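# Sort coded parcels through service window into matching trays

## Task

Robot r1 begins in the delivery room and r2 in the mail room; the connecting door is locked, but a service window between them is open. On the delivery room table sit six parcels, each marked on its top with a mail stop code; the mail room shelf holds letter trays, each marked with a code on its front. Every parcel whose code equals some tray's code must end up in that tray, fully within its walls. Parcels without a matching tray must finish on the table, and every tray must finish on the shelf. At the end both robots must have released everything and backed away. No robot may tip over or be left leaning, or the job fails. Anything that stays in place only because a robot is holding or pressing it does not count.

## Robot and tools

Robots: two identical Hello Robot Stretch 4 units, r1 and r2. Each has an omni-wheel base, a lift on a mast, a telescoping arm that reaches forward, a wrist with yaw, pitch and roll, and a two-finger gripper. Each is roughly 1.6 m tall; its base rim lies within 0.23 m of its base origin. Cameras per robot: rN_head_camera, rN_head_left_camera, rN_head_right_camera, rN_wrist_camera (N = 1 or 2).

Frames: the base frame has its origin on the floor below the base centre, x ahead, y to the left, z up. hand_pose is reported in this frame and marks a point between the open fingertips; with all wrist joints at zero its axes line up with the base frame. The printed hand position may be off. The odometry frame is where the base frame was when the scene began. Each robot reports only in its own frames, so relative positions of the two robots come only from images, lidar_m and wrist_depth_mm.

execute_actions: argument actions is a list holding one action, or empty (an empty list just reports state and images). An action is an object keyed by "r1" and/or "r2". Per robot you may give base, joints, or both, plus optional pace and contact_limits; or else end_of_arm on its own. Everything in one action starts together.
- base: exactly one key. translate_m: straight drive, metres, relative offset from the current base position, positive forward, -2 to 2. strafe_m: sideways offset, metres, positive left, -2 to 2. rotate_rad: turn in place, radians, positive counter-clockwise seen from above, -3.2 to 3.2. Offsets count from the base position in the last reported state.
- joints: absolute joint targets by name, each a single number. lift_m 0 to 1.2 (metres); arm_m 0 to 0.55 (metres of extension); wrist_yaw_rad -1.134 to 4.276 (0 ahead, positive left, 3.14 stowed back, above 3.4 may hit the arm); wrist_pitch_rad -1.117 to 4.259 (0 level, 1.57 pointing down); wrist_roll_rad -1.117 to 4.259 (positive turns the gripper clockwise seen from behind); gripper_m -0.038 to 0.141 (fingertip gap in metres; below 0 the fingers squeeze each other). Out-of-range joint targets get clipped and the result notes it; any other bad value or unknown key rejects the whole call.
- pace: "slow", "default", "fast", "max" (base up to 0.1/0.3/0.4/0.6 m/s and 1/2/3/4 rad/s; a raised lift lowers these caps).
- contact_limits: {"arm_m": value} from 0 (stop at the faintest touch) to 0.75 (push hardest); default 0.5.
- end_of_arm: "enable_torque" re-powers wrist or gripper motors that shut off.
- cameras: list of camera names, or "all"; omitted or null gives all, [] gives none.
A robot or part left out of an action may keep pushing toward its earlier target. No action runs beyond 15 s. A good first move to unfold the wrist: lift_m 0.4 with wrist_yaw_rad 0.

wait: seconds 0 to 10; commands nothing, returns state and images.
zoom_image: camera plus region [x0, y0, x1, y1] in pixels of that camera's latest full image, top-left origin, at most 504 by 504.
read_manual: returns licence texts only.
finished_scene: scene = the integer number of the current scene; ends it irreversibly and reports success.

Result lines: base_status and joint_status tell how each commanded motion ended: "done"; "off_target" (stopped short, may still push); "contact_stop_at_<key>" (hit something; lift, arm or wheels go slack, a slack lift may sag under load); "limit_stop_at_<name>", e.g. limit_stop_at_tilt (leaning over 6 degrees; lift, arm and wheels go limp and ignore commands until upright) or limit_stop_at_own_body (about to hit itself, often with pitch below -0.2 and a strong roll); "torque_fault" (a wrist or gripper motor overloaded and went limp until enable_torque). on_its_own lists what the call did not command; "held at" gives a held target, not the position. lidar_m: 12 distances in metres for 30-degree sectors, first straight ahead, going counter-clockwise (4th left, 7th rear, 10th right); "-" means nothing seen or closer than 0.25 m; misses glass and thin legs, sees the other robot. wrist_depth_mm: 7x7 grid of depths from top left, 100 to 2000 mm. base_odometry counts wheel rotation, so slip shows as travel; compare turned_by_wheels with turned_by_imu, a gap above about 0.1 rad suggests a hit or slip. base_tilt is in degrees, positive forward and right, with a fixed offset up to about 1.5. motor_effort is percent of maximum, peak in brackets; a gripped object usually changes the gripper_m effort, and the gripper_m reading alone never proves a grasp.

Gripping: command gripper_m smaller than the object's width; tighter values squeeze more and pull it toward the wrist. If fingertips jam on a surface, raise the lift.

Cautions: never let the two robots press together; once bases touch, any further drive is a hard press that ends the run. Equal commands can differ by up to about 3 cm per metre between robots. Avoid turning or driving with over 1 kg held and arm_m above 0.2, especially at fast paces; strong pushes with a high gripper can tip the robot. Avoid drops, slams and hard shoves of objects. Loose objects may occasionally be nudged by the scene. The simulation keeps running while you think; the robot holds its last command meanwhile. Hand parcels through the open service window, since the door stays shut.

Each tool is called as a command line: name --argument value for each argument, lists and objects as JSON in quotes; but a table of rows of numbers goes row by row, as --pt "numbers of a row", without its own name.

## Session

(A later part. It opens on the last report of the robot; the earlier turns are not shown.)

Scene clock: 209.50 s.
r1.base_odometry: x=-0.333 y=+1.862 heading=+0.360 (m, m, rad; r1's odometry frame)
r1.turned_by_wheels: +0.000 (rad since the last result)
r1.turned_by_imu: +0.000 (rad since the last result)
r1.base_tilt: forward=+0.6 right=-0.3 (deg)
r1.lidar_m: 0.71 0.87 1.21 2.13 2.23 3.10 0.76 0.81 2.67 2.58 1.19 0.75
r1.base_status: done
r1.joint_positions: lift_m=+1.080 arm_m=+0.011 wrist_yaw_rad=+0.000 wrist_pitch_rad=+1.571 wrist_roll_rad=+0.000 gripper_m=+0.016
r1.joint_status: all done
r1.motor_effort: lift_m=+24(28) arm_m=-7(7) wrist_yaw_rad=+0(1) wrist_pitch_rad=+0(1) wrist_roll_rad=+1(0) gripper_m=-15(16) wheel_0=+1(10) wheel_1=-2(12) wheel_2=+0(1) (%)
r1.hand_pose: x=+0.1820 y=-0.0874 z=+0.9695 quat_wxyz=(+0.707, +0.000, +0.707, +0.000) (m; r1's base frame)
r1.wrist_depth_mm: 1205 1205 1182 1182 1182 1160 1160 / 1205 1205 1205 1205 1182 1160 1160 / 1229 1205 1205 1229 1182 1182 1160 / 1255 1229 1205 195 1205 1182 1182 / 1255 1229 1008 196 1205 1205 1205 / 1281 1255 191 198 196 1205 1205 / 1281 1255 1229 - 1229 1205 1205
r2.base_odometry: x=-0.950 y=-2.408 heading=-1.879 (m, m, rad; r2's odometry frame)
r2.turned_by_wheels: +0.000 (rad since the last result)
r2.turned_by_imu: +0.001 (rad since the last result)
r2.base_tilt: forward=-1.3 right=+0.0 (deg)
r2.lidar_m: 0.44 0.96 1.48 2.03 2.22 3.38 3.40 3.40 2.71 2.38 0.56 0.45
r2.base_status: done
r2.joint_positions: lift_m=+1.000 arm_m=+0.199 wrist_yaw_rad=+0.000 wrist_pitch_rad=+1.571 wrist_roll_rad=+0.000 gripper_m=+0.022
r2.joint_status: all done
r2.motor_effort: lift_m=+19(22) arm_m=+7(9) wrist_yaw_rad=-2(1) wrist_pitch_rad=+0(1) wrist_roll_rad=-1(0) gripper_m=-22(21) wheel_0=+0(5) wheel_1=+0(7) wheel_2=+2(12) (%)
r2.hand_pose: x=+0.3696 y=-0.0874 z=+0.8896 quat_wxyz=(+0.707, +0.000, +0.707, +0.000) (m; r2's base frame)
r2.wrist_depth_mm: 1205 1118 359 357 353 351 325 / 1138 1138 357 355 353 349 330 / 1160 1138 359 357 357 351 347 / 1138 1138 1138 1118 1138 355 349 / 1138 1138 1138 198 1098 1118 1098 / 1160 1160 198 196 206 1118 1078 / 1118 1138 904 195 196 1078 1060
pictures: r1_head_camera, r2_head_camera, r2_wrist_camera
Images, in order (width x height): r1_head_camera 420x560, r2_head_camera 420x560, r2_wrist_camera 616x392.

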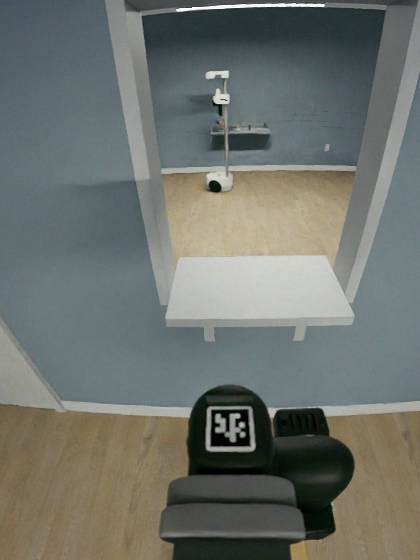

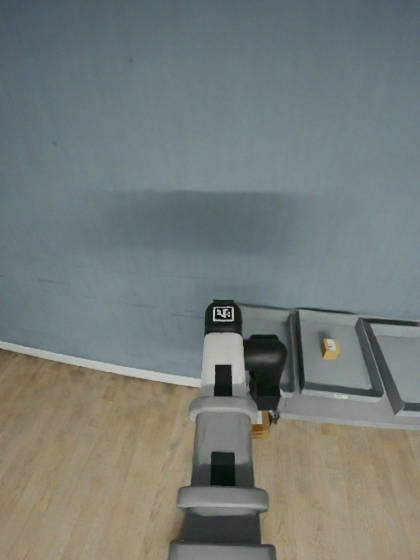

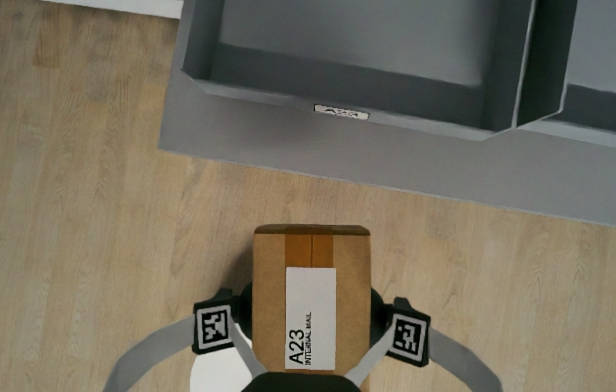

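execute_actions --actions '[{"r1": {"base": {"translate_m": 0.275}, "joints": {"arm_m": 0.5}, "pace": "fast"}, "r2": {"base": {"strafe_m": -0.04}, "joints": {"arm_m": 0.485}, "pace": "fast"}}]' --cameras '["r1_wrist_camera", "r2_wrist_camera", "r1_head_camera"]'

Scene clock: 212.50 s.
r1.base_odometry: x=-0.075 y=+1.959 heading=+0.360 (m, m, rad; r1's odometry frame)
r1.turned_by_wheels: +0.000 (rad since the last result)
r1.turned_by_imu: +0.000 (rad since the last result)
r1.base_tilt: forward=+0.6 right=-0.3 (deg)
r1.lidar_m: 0.44 0.47 0.83 2.13 2.23 3.08 1.04 1.08 2.70 2.10 0.79 0.45
r1.base_status: done
r1.joint_positions: lift_m=+1.080 arm_m=+0.499 wrist_yaw_rad=+0.000 wrist_pitch_rad=+1.571 wrist_roll_rad=+0.000 gripper_m=+0.016
r1.joint_status: all done
r1.motor_effort: lift_m=+24(24) arm_m=+7(8) wrist_yaw_rad=-1(0) wrist_pitch_rad=+1(0) wrist_roll_rad=+0(0) gripper_m=-15(17) wheel_0=-2(4) wheel_1=+1(6) wheel_2=+1(10) (%)
r1.hand_pose: x=+0.6697 y=-0.0874 z=+0.9695 quat_wxyz=(+0.707, +0.000, +0.707, +0.000) (m; r1's base frame)
r1.wrist_depth_mm: 1229 1205 1182 1160 1160 1160 1160 / 298 296 293 291 289 286 1138 / 300 297 296 291 290 287 286 / 301 300 296 195 291 290 287 / 304 301 298 197 294 291 290 / 307 304 191 198 196 293 291 / 309 306 304 - 298 296 294
r2.base_odometry: x=-0.988 y=-2.396 heading=-1.879 (m, m, rad; r2's odometry frame)
r2.turned_by_wheels: +0.000 (rad since the last result)
r2.turned_by_imu: +0.001 (rad since the last result)
r2.base_tilt: forward=-1.2 right=-0.1 (deg)
r2.lidar_m: 0.43 0.97 1.50 2.06 2.27 3.42 3.40 3.38 2.68 2.40 0.54 0.44
r2.base_status: done
r2.joint_positions: lift_m=+1.000 arm_m=+0.484 wrist_yaw_rad=+0.000 wrist_pitch_rad=+1.571 wrist_roll_rad=+0.000 gripper_m=+0.022
r2.joint_status: all done
r2.motor_effort: lift_m=+19(19) arm_m=+8(9) wrist_yaw_rad=-1(1) wrist_pitch_rad=+1(0) wrist_roll_rad=+0(1) gripper_m=-24(20) wheel_0=-1(9) wheel_1=+1(8) wheel_2=+0(4) (%)
r2.hand_pose: x=+0.6545 y=-0.0874 z=+0.8896 quat_wxyz=(+0.707, +0.000, +0.707, +0.000) (m; r2's base frame)
r2.wrist_depth_mm: 585 530 332 342 340 338 324 / 1042 842 357 353 353 330 320 / 1160 1160 353 355 351 349 324 / 1160 1138 357 355 351 342 342 / 1138 1138 355 198 347 327 343 / 1160 357 198 196 206 317 345 / 1160 325 353 195 195 285 340
pictures: r1_head_camera, r1_wrist_camera, r2_wrist_camera
Images, in order (width x height): r1_head_camera 420x560, r1_wrist_camera 616x392, r2_wrist_camera 616x392.

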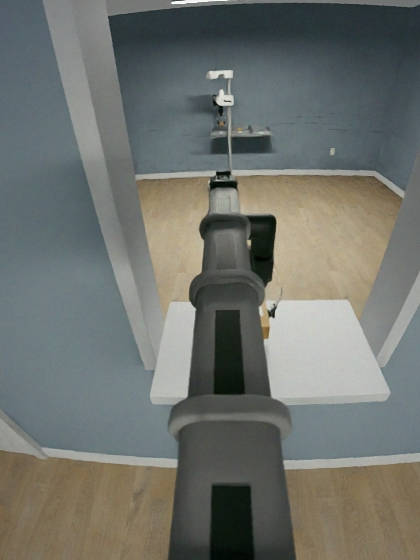

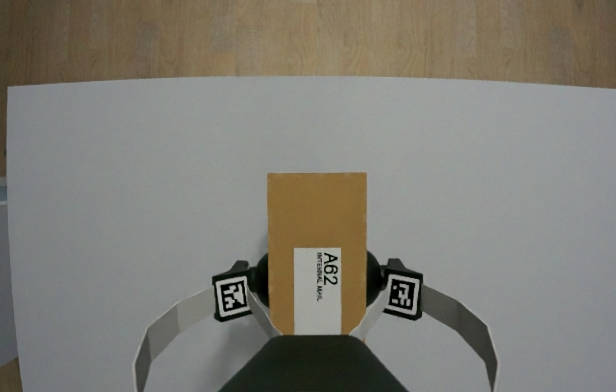

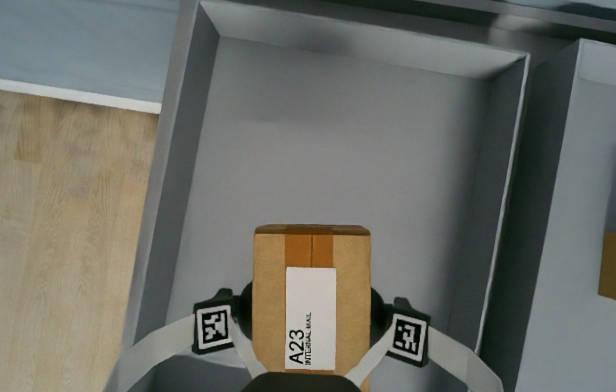

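execute_actions --actions '[{"r1": {"joints": {"lift_m": 1.036}, "pace": "default"}, "r2": {"joints": {"lift_m": 0.903, "arm_m": 0.52}, "pace": "default"}}]' --cameras '["r1_wrist_camera", "r2_wrist_camera"]'

Scene clock: 215.13 s.
r1.base_odometry: x=-0.075 y=+1.959 heading=+0.360 (m, m, rad; r1's odometry frame)
r1.turned_by_wheels: +0.000 (rad since the last result)
r1.turned_by_imu: +0.000 (rad since the last result)
r1.base_tilt: forward=+0.7 right=-0.3 (deg)
r1.lidar_m: 0.44 0.47 0.81 2.13 2.23 3.08 1.05 1.08 2.68 2.11 0.79 0.46
r1.base_status: not commanded
r1.joint_positions: lift_m=+1.036 arm_m=+0.499 wrist_yaw_rad=+0.000 wrist_pitch_rad=+1.571 wrist_roll_rad=+0.000 gripper_m=+0.016
r1.joint_status: all done
r1.motor_effort: lift_m=+17(23) arm_m=+7(7) wrist_yaw_rad=+0(0) wrist_pitch_rad=+1(1) wrist_roll_rad=+0(0) gripper_m=-17(18) wheel_0=-1(2) wheel_1=+1(1) wheel_2=+1(1) (%)
r1.hand_pose: x=+0.6697 y=-0.0874 z=+0.9261 quat_wxyz=(+0.707, +0.000, +0.707, +0.000) (m; r1's base frame)
r1.wrist_depth_mm: 1160 1160 1160 1138 1118 1138 1118 / 254 252 250 247 245 243 242 / 256 253 251 248 247 244 243 / 257 255 253 195 248 246 245 / 259 257 255 197 250 249 247 / 262 259 191 198 196 249 249 / 264 260 259 - 254 252 -
r2.base_odometry: x=-0.988 y=-2.396 heading=-1.879 (m, m, rad; r2's odometry frame)
r2.turned_by_wheels: +0.000 (rad since the last result)
r2.turned_by_imu: +0.001 (rad since the last result)
r2.base_tilt: forward=-1.2 right=-0.1 (deg)
r2.lidar_m: 0.42 0.96 1.48 2.06 2.25 3.43 3.39 3.34 2.67 2.38 0.57 0.44
r2.base_status: not commanded
r2.joint_positions: lift_m=+0.903 arm_m=+0.519 wrist_yaw_rad=+0.000 wrist_pitch_rad=+1.571 wrist_roll_rad=+0.000 gripper_m=+0.022
r2.joint_status: all done
r2.motor_effort: lift_m=+16(18) arm_m=+8(8) wrist_yaw_rad=-2(2) wrist_pitch_rad=-2(1) wrist_roll_rad=+0(1) gripper_m=-21(19) wheel_0=-2(2) wheel_1=+1(1) wheel_2=+0(0) (%)
r2.hand_pose: x=+0.6894 y=-0.0874 z=+0.7929 quat_wxyz=(+0.707, +0.000, +0.707, +0.000) (m; r2's base frame)
r2.wrist_depth_mm: 484 236 254 231 220 214 247 / 842 242 260 256 255 253 233 / 1042 240 259 256 254 252 241 / 1060 238 257 255 253 252 231 / 1060 252 257 198 253 251 220 / 1042 257 198 196 206 249 211 / 1025 227 256 195 195 231 208
pictures: r1_wrist_camera, r2_wrist_camera
Images, in order (width x height): r1_wrist_camera 616x392, r2_wrist_camera 616x392.

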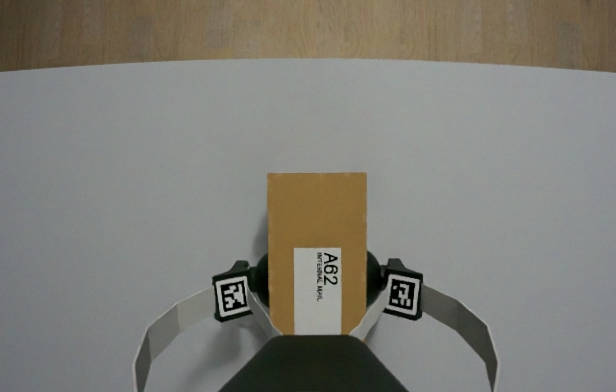

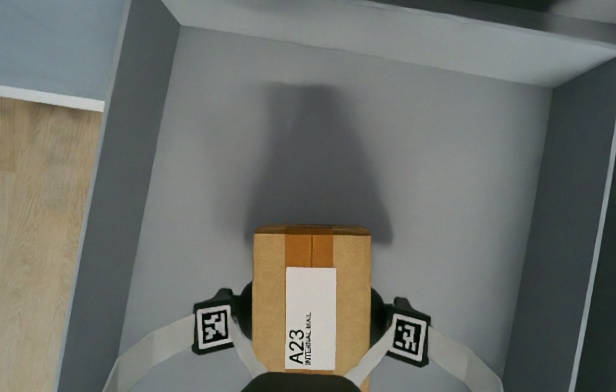

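execute_actions --actions '[{"r1": {"joints": {"gripper_m": 0.1}}, "r2": {"joints": {"gripper_m": 0.1}}}]' --cameras '["r1_wrist_camera", "r2_wrist_camera"]'

Scene clock: 216.97 s.
r1.base_odometry: x=-0.075 y=+1.959 heading=+0.360 (m, m, rad; r1's odometry frame)
r1.turned_by_wheels: +0.000 (rad since the last result)
r1.turned_by_imu: +0.000 (rad since the last result)
r1.base_tilt: forward=+0.7 right=-0.3 (deg)
r1.lidar_m: 0.44 0.47 0.82 2.12 2.20 3.07 1.04 1.09 2.69 2.10 0.80 0.46
r1.base_status: not commanded
r1.joint_positions: lift_m=+1.036 arm_m=+0.499 wrist_yaw_rad=+0.000 wrist_pitch_rad=+1.572 wrist_roll_rad=+0.000 gripper_m=+0.100
r1.joint_status: all done
r1.motor_effort: lift_m=+17(17) arm_m=+7(7) wrist_yaw_rad=+0(0) wrist_pitch_rad=+0(1) wrist_roll_rad=+0(1) gripper_m=-1(16) wheel_0=-1(1) wheel_1=+1(0) wheel_2=+1(1) (%)
r1.hand_pose: x=+0.6695 y=-0.0874 z=+0.9261 quat_wxyz=(+0.707, +0.000, +0.707, +0.000) (m; r1's base frame)
r1.wrist_depth_mm: 1182 1160 1138 1138 1118 1118 1098 / 254 252 249 247 245 243 241 / 255 254 251 249 248 245 243 / 257 255 254 199 249 248 245 / 260 257 254 200 250 249 247 / 263 260 255 201 202 251 249 / 264 262 258 - 255 252 -
r2.base_odometry: x=-0.988 y=-2.396 heading=-1.879 (m, m, rad; r2's odometry frame)
r2.turned_by_wheels: +0.000 (rad since the last result)
r2.turned_by_imu: +0.000 (rad since the last result)
r2.base_tilt: forward=-1.2 right=+0.0 (deg)
r2.lidar_m: 0.43 0.98 1.49 2.06 2.27 3.42 3.40 3.35 2.67 2.39 0.56 0.43
r2.base_status: not commanded
r2.joint_positions: lift_m=+0.903 arm_m=+0.519 wrist_yaw_rad=+0.000 wrist_pitch_rad=+1.571 wrist_roll_rad=+0.000 gripper_m=+0.100
r2.joint_status: all done
r2.motor_effort: lift_m=+16(16) arm_m=+8(8) wrist_yaw_rad=-1(2) wrist_pitch_rad=+0(2) wrist_roll_rad=+2(0) gripper_m=+0(25) wheel_0=-2(2) wheel_1=+2(1) wheel_2=+0(0) (%)
r2.hand_pose: x=+0.6893 y=-0.0874 z=+0.7929 quat_wxyz=(+0.707, +0.000, +0.707, +0.000) (m; r2's base frame)
r2.wrist_depth_mm: 480 236 256 232 219 214 247 / 842 241 260 257 256 254 232 / 1042 240 257 257 254 253 243 / 1042 240 257 256 255 252 232 / 1060 253 258 206 253 251 220 / 1078 251 206 204 228 250 211 / 1042 247 255 153 252 244 207
pictures: r1_wrist_camera, r2_wrist_camera
Images, in order (width x height): r1_wrist_camera 616x392, r2_wrist_camera 616x392.

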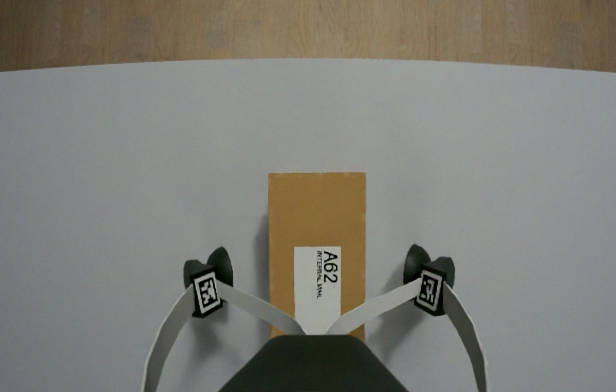

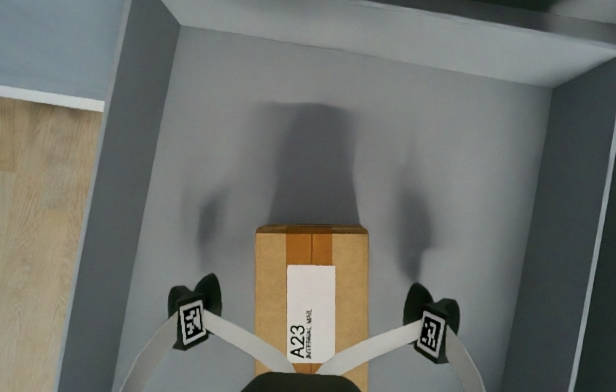

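execute_actions --actions '[{"r1": {"joints": {"lift_m": 1.12}, "pace": "fast"}, "r2": {"joints": {"lift_m": 1.0}, "pace": "fast"}}]' --cameras '["r2_wrist_camera"]'

execute_actions --actions '[{"r1": {"base": {"translate_m": -0.35}, "joints": {"arm_m": 0.01, "lift_m": 1.15}, "pace": "fast"}, "r2": {"base": {"translate_m": -0.12}, "joints": {"arm_m": 0.01}, "pace": "max"}}]' --cameras '["r1_head_camera", "r2_head_camera"]'

Scene clock: 218.50 s.
r1.base_odometry: x=-0.075 y=+1.959 heading=+0.360 (m, m, rad; r1's odometry frame)
r1.turned_by_wheels: +0.000 (rad since the last result)
r1.turned_by_imu: +0.000 (rad since the last result)
r1.base_tilt: forward=+0.7 right=-0.3 (deg)
r1.lidar_m: 0.44 0.47 0.83 2.12 2.24 3.09 1.05 1.11 2.68 2.10 0.79 0.46
r1.base_status: not commanded
r1.joint_positions: lift_m=+1.120 arm_m=+0.499 wrist_yaw_rad=+0.000 wrist_pitch_rad=+1.571 wrist_roll_rad=+0.000 gripper_m=+0.100
r1.joint_status: all done
r1.motor_effort: lift_m=+25(26) arm_m=+7(7) wrist_yaw_rad=+0(0) wrist_pitch_rad=+1(3) wrist_roll_rad=+1(0) gripper_m=+1(3) wheel_0=-2(1) wheel_1=+1(1) wheel_2=+1(1) (%)
r1.hand_pose: x=+0.6695 y=-0.0874 z=+1.0094 quat_wxyz=(+0.707, +0.000, +0.707, +0.000) (m; r1's base frame)
r1.wrist_depth_mm: 1255 1255 1229 1229 1205 1182 1182 / 1255 1255 1229 1229 1205 1182 1182 / 340 338 336 332 330 327 325 / 343 340 338 285 332 330 329 / 345 343 340 285 334 330 329 / 349 345 340 286 336 332 332 / 351 347 347 - 338 336 334
r2.base_odometry: x=-0.988 y=-2.396 heading=-1.879 (m, m, rad; r2's odometry frame)
r2.turned_by_wheels: +0.000 (rad since the last result)
r2.turned_by_imu: +0.000 (rad since the last result)
r2.base_tilt: forward=-1.2 right=+0.0 (deg)
r2.lidar_m: 0.43 0.97 1.50 2.07 2.26 3.41 3.40 3.36 2.67 2.34 0.57 0.44
r2.base_status: not commanded
r2.joint_positions: lift_m=+1.000 arm_m=+0.519 wrist_yaw_rad=+0.000 wrist_pitch_rad=+1.571 wrist_roll_rad=+0.000 gripper_m=+0.100
r2.joint_status: all done
r2.motor_effort: lift_m=+20(21) arm_m=+8(8) wrist_yaw_rad=-1(2) wrist_pitch_rad=+0(0) wrist_roll_rad=+0(1) gripper_m=+1(2) wheel_0=-2(2) wheel_1=+2(1) wheel_2=+0(0) (%)
r2.hand_pose: x=+0.6894 y=-0.0874 z=+0.8896 quat_wxyz=(+0.707, +0.000, +0.707, +0.000) (m; r2's base frame)
r2.wrist_depth_mm: 477 439 357 343 329 310 296 / 854 691 351 353 349 351 334 / 1182 1138 355 353 349 349 322 / 1138 1182 355 353 351 342 322 / 1138 1160 355 303 349 336 342 / 1138 355 220 301 347 314 342 / 1118 355 353 153 345 300 343
pictures: r2_wrist_camera
Images, in order (width x height): r2_wrist_camera 616x392.

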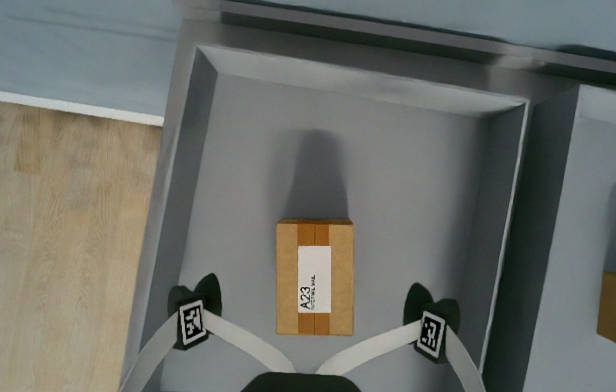

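Scene clock: 221.07 s.
r1.base_odometry: x=-0.403 y=+1.836 heading=+0.360 (m, m, rad; r1's odometry frame)
r1.turned_by_wheels: +0.000 (rad since the last result)
r1.turned_by_imu: +0.000 (rad since the last result)
r1.base_tilt: forward=+0.6 right=-0.3 (deg)
r1.lidar_m: 0.79 0.95 1.31 2.14 2.24 3.07 0.70 0.73 2.68 2.59 1.30 0.82
r1.base_status: done
r1.joint_positions: lift_m=+1.150 arm_m=+0.011 wrist_yaw_rad=+0.000 wrist_pitch_rad=+1.571 wrist_roll_rad=+0.000 gripper_m=+0.100
r1.joint_status: all done
r1.motor_effort: lift_m=+25(27) arm_m=-7(8) wrist_yaw_rad=+1(1) wrist_pitch_rad=+1(0) wrist_roll_rad=+0(0) gripper_m=+0(1) wheel_0=+1(4) wheel_1=+0(1) wheel_2=+0(10) (%)
r1.hand_pose: x=+0.1820 y=-0.0874 z=+1.0394 quat_wxyz=(+0.707, +0.000, +0.707, +0.000) (m; r1's base frame)
r1.wrist_depth_mm: 1281 1281 1255 1255 1229 1229 1229 / 1281 1281 1281 1281 1255 1229 1229 / 1308 1281 1281 1281 1255 1229 1229 / 1308 1308 1281 1255 1255 1255 1255 / 1336 1336 1078 1078 1255 1255 1255 / 1336 1336 1078 1078 1281 1281 1255 / 1336 1336 1308 - 1281 1281 1281
r2.base_odometry: x=-0.952 y=-2.282 heading=-1.879 (m, m, rad; r2's odometry frame)
r2.turned_by_wheels: +0.000 (rad since the last result)
r2.turned_by_imu: +0.001 (rad since the last result)
r2.base_tilt: forward=-1.2 right=+0.0 (deg)
r2.lidar_m: 0.55 1.10 1.67 2.08 2.27 3.31 3.26 3.32 2.66 2.63 0.71 0.55
r2.base_status: done
r2.joint_positions: lift_m=+1.000 arm_m=+0.011 wrist_yaw_rad=+0.000 wrist_pitch_rad=+1.571 wrist_roll_rad=+0.000 gripper_m=+0.100
r2.joint_status: all done
r2.motor_effort: lift_m=+20(20) arm_m=-8(8) wrist_yaw_rad=-2(3) wrist_pitch_rad=-1(1) wrist_roll_rad=-2(1) gripper_m=-1(1) wheel_0=-2(5) wheel_1=-1(6) wheel_2=-2(11) (%)
r2.hand_pose: x=+0.1821 y=-0.0874 z=+0.8896 quat_wxyz=(+0.707, +0.000, +0.707, +0.000) (m; r2's base frame)
r2.wrist_depth_mm: 1160 1160 1118 1160 1118 1118 1118 / 1138 1118 1138 1118 1118 1118 1098 / 1160 1138 1118 1118 1118 1098 1098 / 1182 1138 1118 1118 1098 1098 1118 / 1138 1160 917 904 1118 1078 1098 / 1160 1138 220 904 917 1098 1098 / 1138 1118 1118 153 1098 1078 1098
pictures: r1_head_camera, r2_head_camera
Images, in order (width x height): r1_head_camera 420x560, r2_head_camera 420x560.

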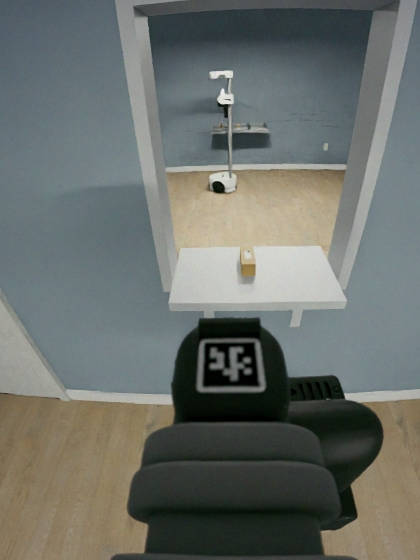

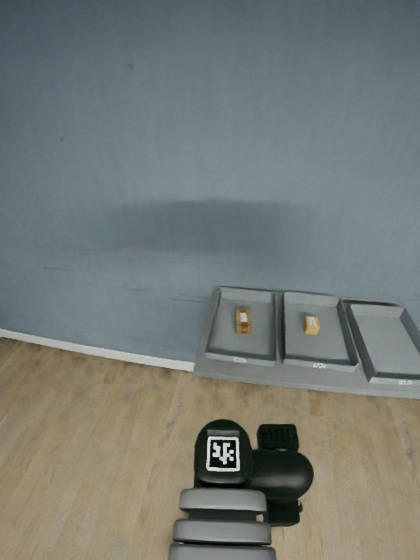

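execute_actions --actions '[{"r2": {"base": {"rotate_rad": 3.071}, "joints": {"lift_m": 0.4, "wrist_roll_rad": 0.13}, "pace": "max"}}]' --cameras '["r2_head_camera"]'

execute_actions --actions '[{"r2": {"base": {"translate_m": 2.0}, "pace": "max"}}]' --cameras '["r2_head_camera"]'

Scene clock: 227.43 s.
r1.base_odometry: x=-0.403 y=+1.836 heading=+0.360 (m, m, rad; r1's odometry frame)
r1.turned_by_wheels: +0.000 (rad since the last result)
r1.turned_by_imu: +0.000 (rad since the last result)
r1.base_tilt: forward=+0.6 right=-0.3 (deg)
r1.lidar_m: 0.78 0.96 1.31 2.15 2.24 3.06 0.68 0.73 2.66 2.60 1.31 0.82
r1.base_status: not commanded
r1.joint_positions: lift_m=+1.150 arm_m=+0.011 wrist_yaw_rad=+0.000 wrist_pitch_rad=+1.571 wrist_roll_rad=+0.000 gripper_m=+0.100
r1.joint_status: not commanded
r1.motor_effort: lift_m=+25(25) arm_m=-7(7) wrist_yaw_rad=+2(2) wrist_pitch_rad=-1(0) wrist_roll_rad=+0(0) gripper_m=+2(2) wheel_0=+1(1) wheel_1=+0(0) wheel_2=+0(0) (%)
r1.hand_pose: x=+0.1820 y=-0.0874 z=+1.0394 quat_wxyz=(+0.707, +0.000, +0.707, +0.000) (m; r1's base frame)
r1.wrist_depth_mm: 1281 1281 1255 1255 1255 1229 1205 / 1308 1281 1255 1255 1229 1255 1205 / 1308 1281 1281 1281 1255 1255 1255 / 1308 1308 1281 1255 1281 1255 1255 / 1308 1308 1078 1060 1255 1255 1255 / 1336 1308 1078 1060 1281 1281 1281 / 1336 1336 1308 - 1308 1308 1281
r2.base_odometry: x=-0.952 y=-2.282 heading=+1.191 (m, m, rad; r2's odometry frame)
r2.turned_by_wheels: +3.070 (rad since the last result)
r2.turned_by_imu: +3.129 (rad since the last result)
r2.base_tilt: forward=-1.2 right=+0.0 (deg)
r2.lidar_m: 3.16 3.45 2.70 2.63 0.77 0.56 0.55 1.08 1.52 2.08 2.21 3.11
r2.base_status: done
r2.joint_positions: lift_m=+0.400 arm_m=+0.011 wrist_yaw_rad=+0.000 wrist_pitch_rad=+1.571 wrist_roll_rad=+0.130 gripper_m=+0.100
r2.joint_status: all done
r2.motor_effort: lift_m=+16(19) arm_m=-7(8) wrist_yaw_rad=-2(0) wrist_pitch_rad=+1(2) wrist_roll_rad=+2(4) gripper_m=-2(2) wheel_0=-3(9) wheel_1=-1(6) wheel_2=-2(5) (%)
r2.hand_pose: x=+0.1822 y=-0.0874 z=+0.2898 quat_wxyz=(+0.706, +0.046, +0.706, -0.046) (m; r2's base frame)
r2.wrist_depth_mm: 535 535 525 525 521 517 517 / 539 530 525 525 521 521 512 / 535 530 525 521 521 512 508 / 535 525 525 517 517 517 512 / 539 530 347 413 512 512 508 / 525 314 220 306 303 508 504 / 322 309 303 153 300 504 508
pictures: r2_head_camera
Images, in order (width x height): r2_head_camera 420x560.

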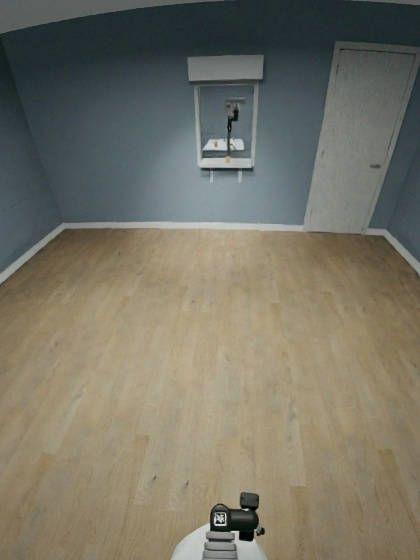

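Scene clock: 232.63 s.
r1.base_odometry: x=-0.403 y=+1.836 heading=+0.360 (m, m, rad; r1's odometry frame)
r1.turned_by_wheels: +0.000 (rad since the last result)
r1.turned_by_imu: +0.000 (rad since the last result)
r1.base_tilt: forward=+0.7 right=-0.3 (deg)
r1.lidar_m: 0.79 0.94 1.32 2.14 2.24 3.07 0.69 0.75 2.69 2.60 1.29 0.80
r1.base_status: not commanded
r1.joint_positions: lift_m=+1.150 arm_m=+0.011 wrist_yaw_rad=+0.000 wrist_pitch_rad=+1.571 wrist_roll_rad=+0.000 gripper_m=+0.100
r1.joint_status: not commanded
r1.motor_effort: lift_m=+25(25) arm_m=-7(7) wrist_yaw_rad=+1(1) wrist_pitch_rad=-1(1) wrist_roll_rad=+0(0) gripper_m=+2(1) wheel_0=+2(1) wheel_1=+0(1) wheel_2=+0(0) (%)
r1.hand_pose: x=+0.1820 y=-0.0874 z=+1.0394 quat_wxyz=(+0.707, +0.000, +0.707, +0.000) (m; r1's base frame)
r1.wrist_depth_mm: 1308 1281 1281 1255 1255 1229 1229 / 1281 1281 1281 1255 1255 1229 1229 / 1308 1308 1281 1255 1255 1229 1229 / 1308 1308 1281 1255 1255 1255 1255 / 1336 1308 1078 1060 1281 1255 1255 / 1336 1308 1078 1078 1308 1281 1255 / 1336 1336 1308 - 1308 1281 1281
r2.base_odometry: x=-0.212 y=-0.424 heading=+1.191 (m, m, rad; r2's odometry frame)
r2.turned_by_wheels: +0.000 (rad since the last result)
r2.turned_by_imu: +0.001 (rad since the last result)
r2.base_tilt: forward=-1.2 right=+0.0 (deg)
r2.lidar_m: 1.14 1.36 1.96 2.51 2.68 3.07 3.00 2.97 2.22 2.17 1.72 1.21
r2.base_status: done
r2.joint_positions: lift_m=+0.400 arm_m=+0.011 wrist_yaw_rad=+0.000 wrist_pitch_rad=+1.571 wrist_roll_rad=+0.130 gripper_m=+0.100
r2.joint_status: not commanded
r2.motor_effort: lift_m=+17(17) arm_m=-7(8) wrist_yaw_rad=-2(2) wrist_pitch_rad=+0(0) wrist_roll_rad=+2(3) gripper_m=-2(1) wheel_0=-1(7) wheel_1=-2(7) wheel_2=+2(11) (%)
r2.hand_pose: x=+0.1822 y=-0.0874 z=+0.2898 quat_wxyz=(+0.706, +0.046, +0.706, -0.046) (m; r2's base frame)
r2.wrist_depth_mm: 539 535 525 517 521 512 512 / 535 530 525 517 521 512 512 / 525 535 525 521 512 512 512 / 525 530 525 521 521 512 508 / 530 525 347 410 512 508 508 / 530 315 220 306 304 508 508 / 324 309 304 153 301 504 504
pictures: r2_head_camera
Images, in order (width x height): r2_head_camera 420x560.

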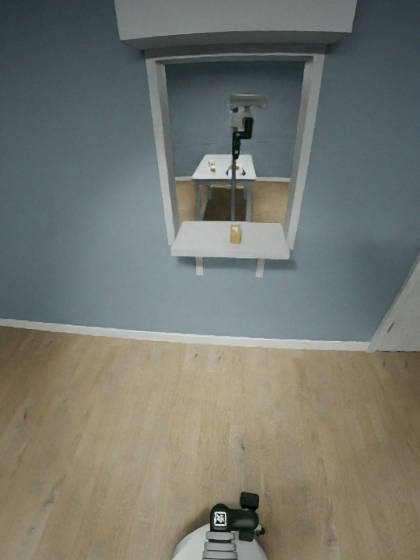

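zoom_image --camera "r2_head_camera" --region '[160, 200, 310, 290]'

Region (160, 200, 310, 290) of r2_head_camera's 420x560 image, scaled by 3.360, with more detail than that image has; it fills the top 302 rows of this view, and the rest is white.

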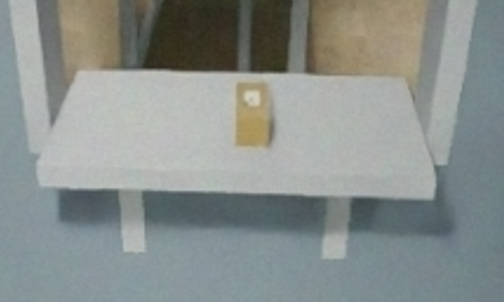

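execute_actions --actions '[{"r2": {"base": {"translate_m": 0.66}, "joints": {"lift_m": 1.13, "arm_m": 0.2, "wrist_roll_rad": 0.17}, "pace": "max"}}]' --cameras '["r2_head_camera", "r2_wrist_camera"]'

Scene clock: 236.67 s.
r1.base_odometry: x=-0.403 y=+1.836 heading=+0.360 (m, m, rad; r1's odometry frame)
r1.turned_by_wheels: +0.000 (rad since the last result)
r1.turned_by_imu: +0.000 (rad since the last result)
r1.base_tilt: forward=+0.7 right=-0.3 (deg)
r1.lidar_m: 0.79 0.94 1.33 2.13 2.22 3.07 0.68 0.73 2.67 2.59 1.27 0.83
r1.base_status: not commanded
r1.joint_positions: lift_m=+1.150 arm_m=+0.011 wrist_yaw_rad=+0.000 wrist_pitch_rad=+1.571 wrist_roll_rad=+0.000 gripper_m=+0.100
r1.joint_status: not commanded
r1.motor_effort: lift_m=+25(25) arm_m=-7(7) wrist_yaw_rad=+1(0) wrist_pitch_rad=+1(0) wrist_roll_rad=+0(0) gripper_m=-3(1) wheel_0=+1(1) wheel_1=+0(0) wheel_2=+0(0) (%)
r1.hand_pose: x=+0.1820 y=-0.0874 z=+1.0394 quat_wxyz=(+0.707, +0.000, +0.707, +0.000) (m; r1's base frame)
r1.wrist_depth_mm: 1281 1281 1281 1255 1229 1229 1229 / 1308 1281 1281 1281 1255 1229 1229 / 1281 1281 1281 1281 1255 1255 1229 / 1336 1308 1281 1255 1281 1255 1255 / 1308 1308 1078 1060 1281 1255 1255 / 1336 1336 1078 1060 1281 1255 1281 / 1366 1336 1336 - 1281 1281 1281
r2.base_odometry: x=+0.033 y=+0.189 heading=+1.192 (m, m, rad; r2's odometry frame)
r2.turned_by_wheels: +0.000 (rad since the last result)
r2.turned_by_imu: +0.001 (rad since the last result)
r2.base_tilt: forward=-1.2 right=+0.0 (deg)
r2.lidar_m: 0.51 0.55 0.95 2.47 2.64 3.74 3.71 3.02 2.29 1.89 0.83 0.53
r2.base_status: done
r2.joint_positions: lift_m=+1.130 arm_m=+0.199 wrist_yaw_rad=+0.000 wrist_pitch_rad=+1.571 wrist_roll_rad=+0.170 gripper_m=+0.100
r2.joint_status: all done
r2.motor_effort: lift_m=+19(23) arm_m=+7(9) wrist_yaw_rad=-2(1) wrist_pitch_rad=-1(1) wrist_roll_rad=+0(1) gripper_m=-1(0) wheel_0=+0(10) wheel_1=-1(8) wheel_2=+2(16) (%)
r2.hand_pose: x=+0.3695 y=-0.0874 z=+1.0196 quat_wxyz=(+0.704, +0.060, +0.705, -0.060) (m; r2's base frame)
r2.wrist_depth_mm: 362 355 355 351 349 347 347 / 357 353 351 351 349 366 809 / 976 1060 1182 1205 1229 1229 1229 / 1308 1255 1255 1281 1255 1205 1229 / 1229 1281 1281 1255 1205 1205 1229 / 1281 1229 218 1042 1118 1229 1205 / 1308 1255 1255 153 1042 1255 1205
pictures: r2_head_camera, r2_wrist_camera
Images, in order (width x height): r2_head_camera 420x560, r2_wrist_camera 616x392.

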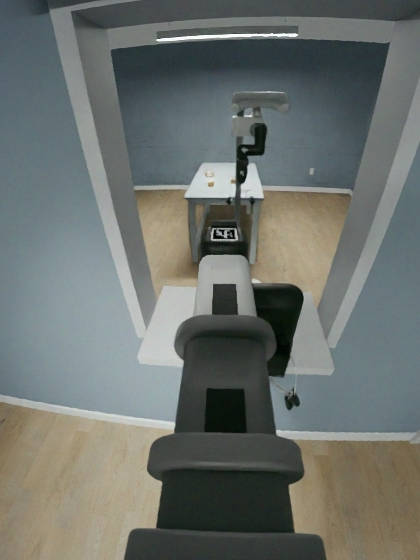

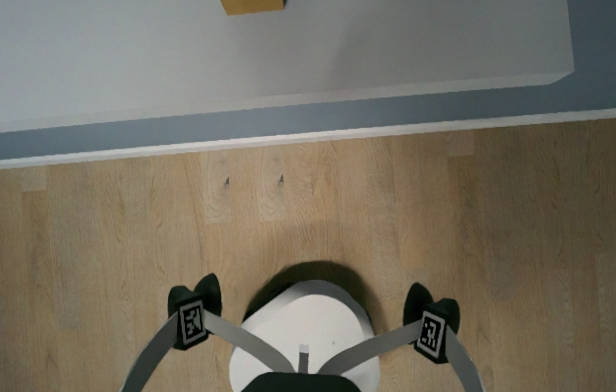

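execute_actions --actions '[{"r2": {"joints": {"arm_m": 0.49, "wrist_roll_rad": 0.08}, "pace": "fast"}}]' --cameras '["r2_wrist_camera"]'

Scene clock: 239.13 s.
r1.base_odometry: x=-0.403 y=+1.836 heading=+0.360 (m, m, rad; r1's odometry frame)
r1.turned_by_wheels: +0.000 (rad since the last result)
r1.turned_by_imu: +0.000 (rad since the last result)
r1.base_tilt: forward=+0.6 right=-0.3 (deg)
r1.lidar_m: 0.79 0.94 1.29 2.13 2.24 3.10 0.68 0.73 2.67 2.59 1.29 0.83
r1.base_status: not commanded
r1.joint_positions: lift_m=+1.150 arm_m=+0.011 wrist_yaw_rad=+0.000 wrist_pitch_rad=+1.571 wrist_roll_rad=+0.000 gripper_m=+0.100
r1.joint_status: not commanded
r1.motor_effort: lift_m=+25(25) arm_m=-7(7) wrist_yaw_rad=+1(1) wrist_pitch_rad=+1(0) wrist_roll_rad=+0(0) gripper_m=+0(0) wheel_0=+1(1) wheel_1=+0(0) wheel_2=+0(0) (%)
r1.hand_pose: x=+0.1820 y=-0.0874 z=+1.0394 quat_wxyz=(+0.707, +0.000, +0.707, +0.000) (m; r1's base frame)
r1.wrist_depth_mm: 1281 1281 1255 1255 1255 1229 1229 / 1308 1281 1255 1255 1229 1229 1229 / 1308 1281 1281 1281 1255 1255 1229 / 1336 1308 1281 1229 1281 1255 1229 / 1336 1308 1078 1078 1281 1281 1255 / 1336 1308 1078 1078 1281 1281 1255 / 1336 1336 1308 - 1308 1281 1281
r2.base_odometry: x=+0.033 y=+0.189 heading=+1.192 (m, m, rad; r2's odometry frame)
r2.turned_by_wheels: +0.000 (rad since the last result)
r2.turned_by_imu: +0.001 (rad since the last result)
r2.base_tilt: forward=-1.2 right=+0.0 (deg)
r2.lidar_m: 0.51 0.54 0.95 2.47 2.63 3.75 3.69 3.03 2.29 1.90 0.84 0.52
r2.base_status: not commanded
r2.joint_positions: lift_m=+1.130 arm_m=+0.489 wrist_yaw_rad=+0.000 wrist_pitch_rad=+1.571 wrist_roll_rad=+0.080 gripper_m=+0.100
r2.joint_status: all done
r2.motor_effort: lift_m=+19(19) arm_m=+8(9) wrist_yaw_rad=-3(2) wrist_pitch_rad=+1(0) wrist_roll_rad=-1(2) gripper_m=-4(1) wheel_0=+0(0) wheel_1=-1(1) wheel_2=+2(2) (%)
r2.hand_pose: x=+0.6595 y=-0.0874 z=+1.0196 quat_wxyz=(+0.707, +0.028, +0.707, -0.028) (m; r2's base frame)
r2.wrist_depth_mm: 357 357 353 351 349 343 342 / 357 355 351 347 347 343 342 / 355 353 351 353 345 343 343 / 359 353 349 294 343 343 342 / 357 351 349 296 343 342 338 / 351 349 220 293 342 338 338 / 349 351 347 153 340 338 336
pictures: r2_wrist_camera
Images, in order (width x height): r2_wrist_camera 616x392.

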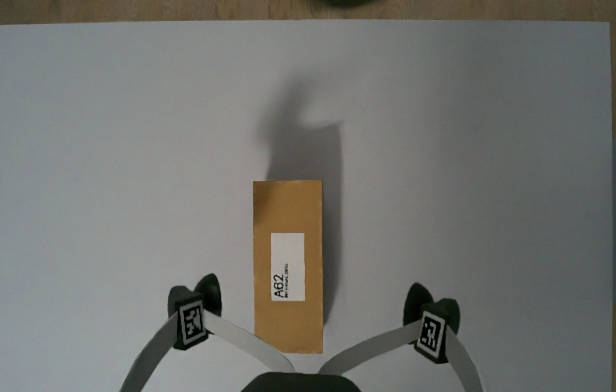

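execute_actions --actions '[{"r2": {"base": {"strafe_m": 0.024}, "joints": {"arm_m": 0.5, "gripper_m": 0.13, "lift_m": 1.045}, "pace": "default"}}]' --cameras '["r2_wrist_camera"]'

Scene clock: 241.30 s.
r1.base_odometry: x=-0.403 y=+1.836 heading=+0.360 (m, m, rad; r1's odometry frame)
r1.turned_by_wheels: +0.000 (rad since the last result)
r1.turned_by_imu: +0.000 (rad since the last result)
r1.base_tilt: forward=+0.6 right=-0.3 (deg)
r1.lidar_m: 0.78 0.94 1.31 2.14 2.23 3.09 0.68 0.72 2.66 2.59 1.30 0.81
r1.base_status: not commanded
r1.joint_positions: lift_m=+1.150 arm_m=+0.011 wrist_yaw_rad=+0.000 wrist_pitch_rad=+1.571 wrist_roll_rad=+0.000 gripper_m=+0.100
r1.joint_status: not commanded
r1.motor_effort: lift_m=+25(25) arm_m=-7(7) wrist_yaw_rad=+2(1) wrist_pitch_rad=+0(0) wrist_roll_rad=+0(0) gripper_m=+1(2) wheel_0=+1(1) wheel_1=+0(0) wheel_2=+0(0) (%)
r1.hand_pose: x=+0.1820 y=-0.0874 z=+1.0394 quat_wxyz=(+0.707, +0.000, +0.707, +0.000) (m; r1's base frame)
r1.wrist_depth_mm: 1281 1255 1255 1255 1255 1205 1205 / 1308 1281 1255 1255 1255 1229 1229 / 1308 1308 1281 1281 1255 1255 1255 / 1308 1308 1281 1255 1281 1255 1255 / 1308 1308 1078 1060 1281 1281 1255 / 1336 1336 1078 1078 1308 1281 1255 / 1336 1336 1308 - 1281 1281 1281
r2.base_odometry: x=+0.010 y=+0.198 heading=+1.192 (m, m, rad; r2's odometry frame)
r2.turned_by_wheels: +0.000 (rad since the last result)
r2.turned_by_imu: +0.001 (rad since the last result)
r2.base_tilt: forward=-1.2 right=+0.0 (deg)
r2.lidar_m: 0.50 0.55 0.96 2.46 2.60 3.71 3.73 3.05 2.29 1.92 0.86 0.53
r2.base_status: done
r2.joint_positions: lift_m=+1.045 arm_m=+0.499 wrist_yaw_rad=+0.000 wrist_pitch_rad=+1.571 wrist_roll_rad=+0.080 gripper_m=+0.130
r2.joint_status: all done
r2.motor_effort: lift_m=+16(18) arm_m=+8(9) wrist_yaw_rad=-2(3) wrist_pitch_rad=+0(1) wrist_roll_rad=+1(0) gripper_m=+1(1) wheel_0=+2(6) wheel_1=-1(6) wheel_2=+0(1) (%)
r2.hand_pose: x=+0.6695 y=-0.0874 z=+0.9349 quat_wxyz=(+0.706, +0.028, +0.707, -0.028) (m; r2's base frame)
r2.wrist_depth_mm: 271 268 267 266 264 260 258 / 270 270 266 264 263 260 259 / 268 266 265 264 262 259 257 / 270 268 264 211 260 260 256 / 267 266 264 211 260 257 257 / 267 264 263 208 258 255 254 / 266 263 260 151 259 255 254
pictures: r2_wrist_camera
Images, in order (width x height): r2_wrist_camera 616x392.

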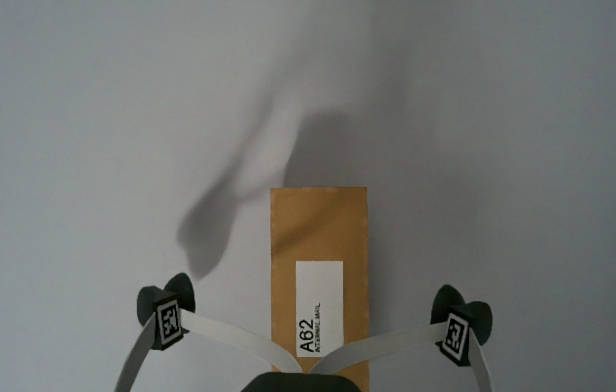

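execute_actions --actions '[{"r2": {"joints": {"gripper_m": 0.017, "lift_m": 1.037}, "pace": "default"}}]' --cameras '["r2_wrist_camera"]'

Scene clock: 243.60 s.
r1.base_odometry: x=-0.403 y=+1.836 heading=+0.360 (m, m, rad; r1's odometry frame)
r1.turned_by_wheels: +0.000 (rad since the last result)
r1.turned_by_imu: +0.000 (rad since the last result)
r1.base_tilt: forward=+0.6 right=-0.4 (deg)
r1.lidar_m: 0.78 0.94 1.30 2.13 2.23 3.07 0.70 0.72 2.67 2.59 1.30 0.81
r1.base_status: not commanded
r1.joint_positions: lift_m=+1.150 arm_m=+0.011 wrist_yaw_rad=+0.000 wrist_pitch_rad=+1.571 wrist_roll_rad=+0.000 gripper_m=+0.100
r1.joint_status: not commanded
r1.motor_effort: lift_m=+25(25) arm_m=-7(7) wrist_yaw_rad=+1(2) wrist_pitch_rad=+1(0) wrist_roll_rad=+0(0) gripper_m=+2(1) wheel_0=+1(1) wheel_1=+0(0) wheel_2=+0(0) (%)
r1.hand_pose: x=+0.1820 y=-0.0874 z=+1.0394 quat_wxyz=(+0.707, +0.000, +0.707, +0.000) (m; r1's base frame)
r1.wrist_depth_mm: 1281 1255 1255 1255 1229 1229 1229 / 1308 1281 1255 1255 1255 1229 1229 / 1336 1281 1281 1281 1281 1255 1229 / 1308 1281 1281 1229 1281 1255 1255 / 1336 1308 1078 1060 1281 1281 1255 / 1366 1308 1078 1078 1281 1255 1281 / 1336 1336 1336 - 1281 1281 1255
r2.base_odometry: x=+0.010 y=+0.198 heading=+1.192 (m, m, rad; r2's odometry frame)
r2.turned_by_wheels: +0.000 (rad since the last result)
r2.turned_by_imu: +0.001 (rad since the last result)
r2.base_tilt: forward=-1.2 right=-0.1 (deg)
r2.lidar_m: 0.51 0.54 0.97 2.46 2.59 3.75 3.72 3.06 2.30 1.88 0.85 0.53
r2.base_status: not commanded
r2.joint_positions: lift_m=+1.037 arm_m=+0.499 wrist_yaw_rad=+0.000 wrist_pitch_rad=+1.571 wrist_roll_rad=+0.080 gripper_m=+0.017
r2.joint_status: all done
r2.motor_effort: lift_m=+16(16) arm_m=+8(7) wrist_yaw_rad=-2(2) wrist_pitch_rad=+1(1) wrist_roll_rad=-2(1) gripper_m=-18(23) wheel_0=+2(2) wheel_1=-1(1) wheel_2=+0(0) (%)
r2.hand_pose: x=+0.6695 y=-0.0874 z=+0.9269 quat_wxyz=(+0.706, +0.028, +0.707, -0.028) (m; r2's base frame)
r2.wrist_depth_mm: 264 262 257 257 255 253 252 / 262 259 257 256 254 251 250 / 260 258 257 255 252 251 251 / 259 259 256 191 252 250 249 / 260 257 256 191 252 249 249 / 260 256 212 190 207 250 248 / 258 255 253 189 189 248 245
pictures: r2_wrist_camera
Images, in order (width x height): r2_wrist_camera 616x392.

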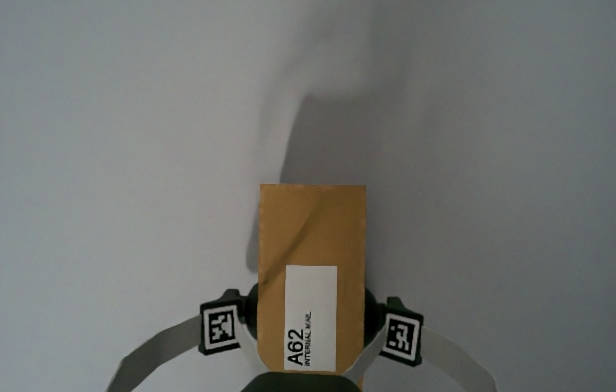

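execute_actions --actions '[{"r2": {"base": {"rotate_rad": -0.1}, "joints": {"lift_m": 1.09, "arm_m": 0.01, "wrist_roll_rad": 0.0}, "pace": "default"}}]' --cameras '["r2_wrist_camera", "r2_head_camera"]'

Scene clock: 249.20 s.
r1.base_odometry: x=-0.403 y=+1.836 heading=+0.360 (m, m, rad; r1's odometry frame)
r1.turned_by_wheels: +0.000 (rad since the last result)
r1.turned_by_imu: +0.000 (rad since the last result)
r1.base_tilt: forward=+0.6 right=-0.3 (deg)
r1.lidar_m: 0.79 0.94 1.31 2.14 2.25 3.09 0.68 0.73 2.68 2.58 1.29 0.83
r1.base_status: not commanded
r1.joint_positions: lift_m=+1.150 arm_m=+0.011 wrist_yaw_rad=+0.000 wrist_pitch_rad=+1.571 wrist_roll_rad=+0.000 gripper_m=+0.100
r1.joint_status: not commanded
r1.motor_effort: lift_m=+25(24) arm_m=-7(7) wrist_yaw_rad=+1(1) wrist_pitch_rad=-1(1) wrist_roll_rad=+0(0) gripper_m=-4(1) wheel_0=+1(1) wheel_1=+0(0) wheel_2=+0(0) (%)
r1.hand_pose: x=+0.1820 y=-0.0874 z=+1.0394 quat_wxyz=(+0.707, +0.000, +0.707, +0.000) (m; r1's base frame)
r1.wrist_depth_mm: 1281 1281 1255 1255 1229 1229 1229 / 1281 1281 1281 1255 1229 1229 1229 / 1336 1281 1281 1281 1255 1229 1229 / 1308 1308 1281 1255 1255 1255 1255 / 1336 1308 1078 1060 1255 1281 1255 / 1336 1308 1078 1078 1281 1255 1281 / 1336 1336 1308 - 1281 1281 1255
r2.base_odometry: x=+0.010 y=+0.198 heading=+1.092 (m, m, rad; r2's odometry frame)
r2.turned_by_wheels: -0.100 (rad since the last result)
r2.turned_by_imu: -0.100 (rad since the last result)
r2.base_tilt: forward=-1.3 right=+0.0 (deg)
r2.lidar_m: 0.50 0.52 0.85 2.16 2.52 3.35 3.71 3.38 2.35 2.25 0.95 0.55
r2.base_status: done
r2.joint_positions: lift_m=+1.090 arm_m=+0.011 wrist_yaw_rad=+0.000 wrist_pitch_rad=+1.571 wrist_roll_rad=+0.000 gripper_m=+0.017
r2.joint_status: all done
r2.motor_effort: lift_m=+21(21) arm_m=-7(9) wrist_yaw_rad=-1(2) wrist_pitch_rad=+0(1) wrist_roll_rad=-2(4) gripper_m=-15(18) wheel_0=+0(8) wheel_1=-1(5) wheel_2=+0(8) (%)
r2.hand_pose: x=+0.1821 y=-0.0874 z=+0.9795 quat_wxyz=(+0.707, +0.000, +0.707, +0.000) (m; r2's base frame)
r2.wrist_depth_mm: 878 904 904 917 917 917 904 / 1255 1229 1205 1229 1182 1205 1160 / 1281 1255 1205 1205 1229 1205 1205 / 1229 1229 1229 192 1229 1205 1182 / 1255 1255 1205 191 1205 1229 1160 / 1255 1229 213 191 206 1205 1160 / 1255 1205 1182 189 189 1182 1160
pictures: r2_head_camera, r2_wrist_camera
Images, in order (width x height): r2_head_camera 420x560, r2_wrist_camera 616x392.

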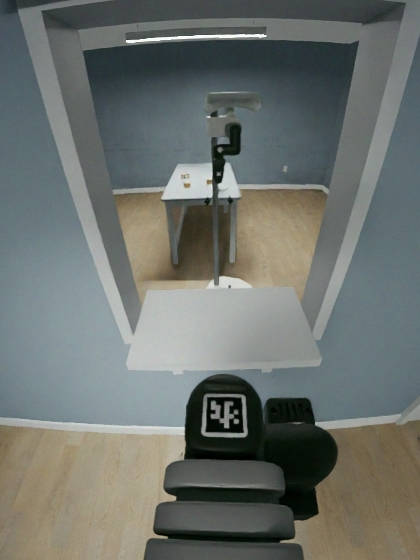

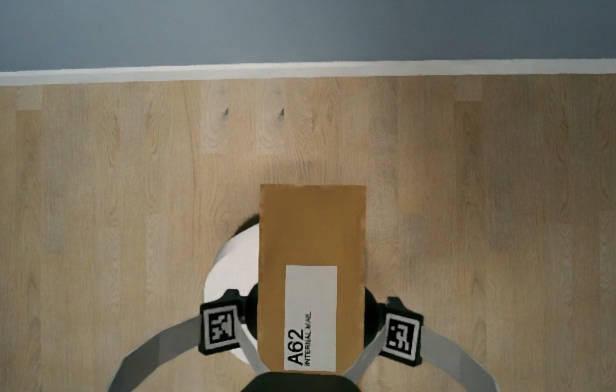

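execute_actions --actions '[{"r2": {"base": {"rotate_rad": -3.18}, "joints": {"lift_m": 0.4}, "pace": "max"}}]' --cameras '["r2_head_camera"]'

Scene clock: 253.10 s.
r1.base_odometry: x=-0.403 y=+1.836 heading=+0.360 (m, m, rad; r1's odometry frame)
r1.turned_by_wheels: +0.000 (rad since the last result)
r1.turned_by_imu: +0.000 (rad since the last result)
r1.base_tilt: forward=+0.7 right=-0.3 (deg)
r1.lidar_m: 0.79 0.94 1.32 2.13 2.24 3.10 0.69 0.73 2.67 2.59 1.29 0.81
r1.base_status: not commanded
r1.joint_positions: lift_m=+1.150 arm_m=+0.011 wrist_yaw_rad=+0.000 wrist_pitch_rad=+1.571 wrist_roll_rad=+0.000 gripper_m=+0.100
r1.joint_status: not commanded
r1.motor_effort: lift_m=+25(24) arm_m=-7(7) wrist_yaw_rad=+1(1) wrist_pitch_rad=-1(1) wrist_roll_rad=+0(0) gripper_m=+1(0) wheel_0=+1(1) wheel_1=+0(0) wheel_2=+0(0) (%)
r1.hand_pose: x=+0.1820 y=-0.0874 z=+1.0394 quat_wxyz=(+0.707, +0.000, +0.707, +0.000) (m; r1's base frame)
r1.wrist_depth_mm: 1281 1281 1255 1255 1229 1229 1229 / 1281 1308 1281 1255 1255 1229 1229 / 1308 1281 1281 1308 1281 1255 1229 / 1336 1308 1281 1255 1255 1255 1255 / 1336 1308 1078 1060 1281 1255 1255 / 1336 1336 1078 1078 1281 1281 1255 / 1366 1336 1336 - 1308 1281 1255
r2.base_odometry: x=+0.010 y=+0.198 heading=-2.088 (m, m, rad; r2's odometry frame)
r2.turned_by_wheels: -3.179 (rad since the last result)
r2.turned_by_imu: -3.238 (rad since the last result)
r2.base_tilt: forward=-1.3 right=+0.0 (deg)
r2.lidar_m: 3.21 3.48 2.38 2.24 0.97 0.55 0.50 0.52 0.83 1.93 2.53 3.25
r2.base_status: done
r2.joint_positions: lift_m=+0.400 arm_m=+0.011 wrist_yaw_rad=+0.000 wrist_pitch_rad=+1.571 wrist_roll_rad=+0.000 gripper_m=+0.017
r2.joint_status: all done
r2.motor_effort: lift_m=+17(19) arm_m=-8(8) wrist_yaw_rad=-2(1) wrist_pitch_rad=+1(1) wrist_roll_rad=+0(1) gripper_m=-19(21) wheel_0=+3(8) wheel_1=+2(5) wheel_2=+3(4) (%)
r2.hand_pose: x=+0.1822 y=-0.0874 z=+0.2898 quat_wxyz=(+0.707, +0.000, +0.707, +0.000) (m; r2's base frame)
r2.wrist_depth_mm: 539 544 530 525 517 521 512 / 535 535 530 525 512 517 508 / 530 530 525 512 517 517 508 / 535 530 530 193 512 512 512 / 535 525 325 191 512 512 504 / 436 310 213 190 206 508 504 / 312 306 306 189 189 504 504
pictures: r2_head_camera
Images, in order (width x height): r2_head_camera 420x560.

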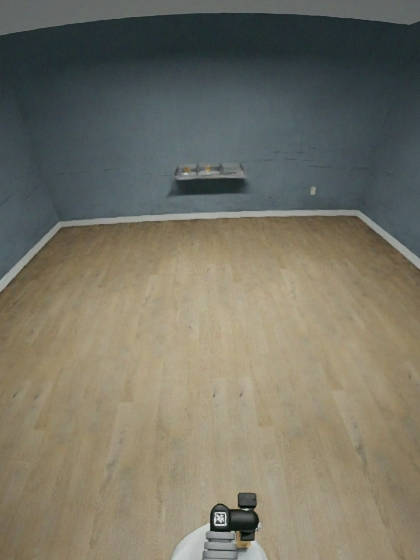

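zoom_image --camera "r2_head_camera" --region '[150, 140, 290, 210]'

Region (150, 140, 290, 210) of r2_head_camera's 420x560 image, scaled by 3.600, with more detail than that image has.

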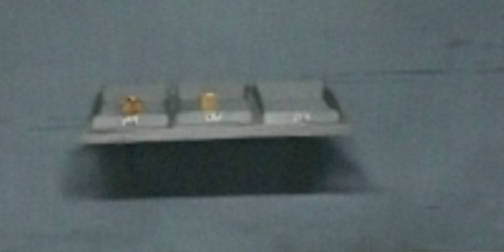

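execute_actions --actions '[{"r2": {"base": {"translate_m": 2.0}, "pace": "max"}}]' --cameras '["r2_head_camera"]'

zoom_image --camera "r2_head_camera" --region '[100, 200, 340, 320]'

Scene clock: 258.80 s.
r1.base_odometry: x=-0.403 y=+1.836 heading=+0.360 (m, m, rad; r1's odometry frame)
r1.turned_by_wheels: +0.000 (rad since the last result)
r1.turned_by_imu: +0.000 (rad since the last result)
r1.base_tilt: forward=+0.6 right=-0.3 (deg)
r1.lidar_m: 0.79 0.95 1.31 2.14 2.22 3.08 0.69 0.73 2.67 2.59 1.28 0.83
r1.base_status: not commanded
r1.joint_positions: lift_m=+1.150 arm_m=+0.011 wrist_yaw_rad=+0.000 wrist_pitch_rad=+1.571 wrist_roll_rad=+0.000 gripper_m=+0.100
r1.joint_status: not commanded
r1.motor_effort: lift_m=+25(25) arm_m=-7(7) wrist_yaw_rad=+1(1) wrist_pitch_rad=-1(0) wrist_roll_rad=+0(0) gripper_m=-2(1) wheel_0=+2(1) wheel_1=+0(0) wheel_2=+0(0) (%)
r1.hand_pose: x=+0.1820 y=-0.0874 z=+1.0394 quat_wxyz=(+0.707, +0.000, +0.707, +0.000) (m; r1's base frame)
r1.wrist_depth_mm: 1281 1281 1255 1255 1229 1229 1229 / 1281 1281 1281 1281 1255 1255 1229 / 1281 1281 1281 1281 1281 1255 1229 / 1308 1308 1281 1255 1255 1255 1255 / 1336 1308 1078 1078 1281 1281 1255 / 1336 1336 1078 1078 1281 1255 1281 / 1336 1336 1308 - 1308 1308 1281
r2.base_odometry: x=-0.978 y=-1.541 heading=-2.088 (m, m, rad; r2's odometry frame)
r2.turned_by_wheels: +0.000 (rad since the last result)
r2.turned_by_imu: +0.000 (rad since the last result)
r2.base_tilt: forward=-1.2 right=+0.0 (deg)
r2.lidar_m: 1.20 1.22 2.20 2.42 2.43 2.80 2.61 2.67 2.46 2.30 2.33 1.77
r2.base_status: done
r2.joint_positions: lift_m=+0.400 arm_m=+0.011 wrist_yaw_rad=+0.000 wrist_pitch_rad=+1.571 wrist_roll_rad=+0.000 gripper_m=+0.017
r2.joint_status: not commanded
r2.motor_effort: lift_m=+17(17) arm_m=-8(8) wrist_yaw_rad=-2(2) wrist_pitch_rad=+2(1) wrist_roll_rad=-2(1) gripper_m=-21(23) wheel_0=+0(11) wheel_1=+0(9) wheel_2=+0(15) (%)
r2.hand_pose: x=+0.1822 y=-0.0874 z=+0.2898 quat_wxyz=(+0.707, +0.000, +0.707, +0.000) (m; r2's base frame)
r2.wrist_depth_mm: 539 535 530 525 525 512 512 / 539 530 525 521 521 517 512 / 530 530 525 517 512 508 512 / 530 530 525 192 512 512 508 / 530 521 329 191 517 512 508 / 436 310 213 190 207 508 504 / 310 307 304 189 189 504 508
pictures: r2_head_camera
Images, in order (width x height): r2_head_camera 420x560.

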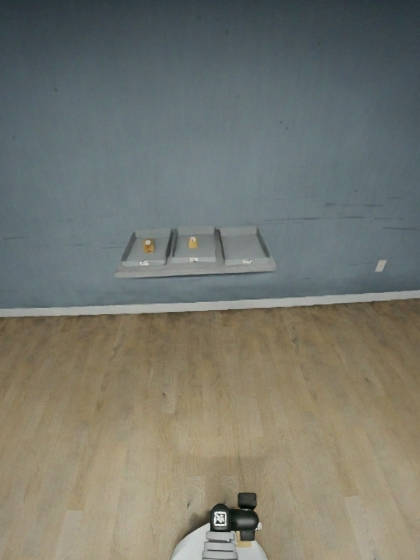

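Region (100, 200, 340, 320) of r2_head_camera's 420x560 image, scaled by 2.100, with more detail than that image has.

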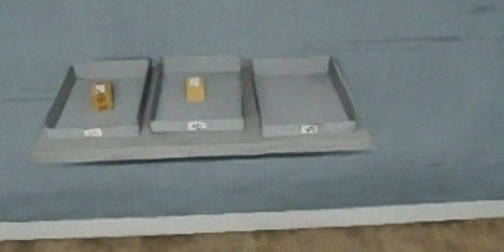

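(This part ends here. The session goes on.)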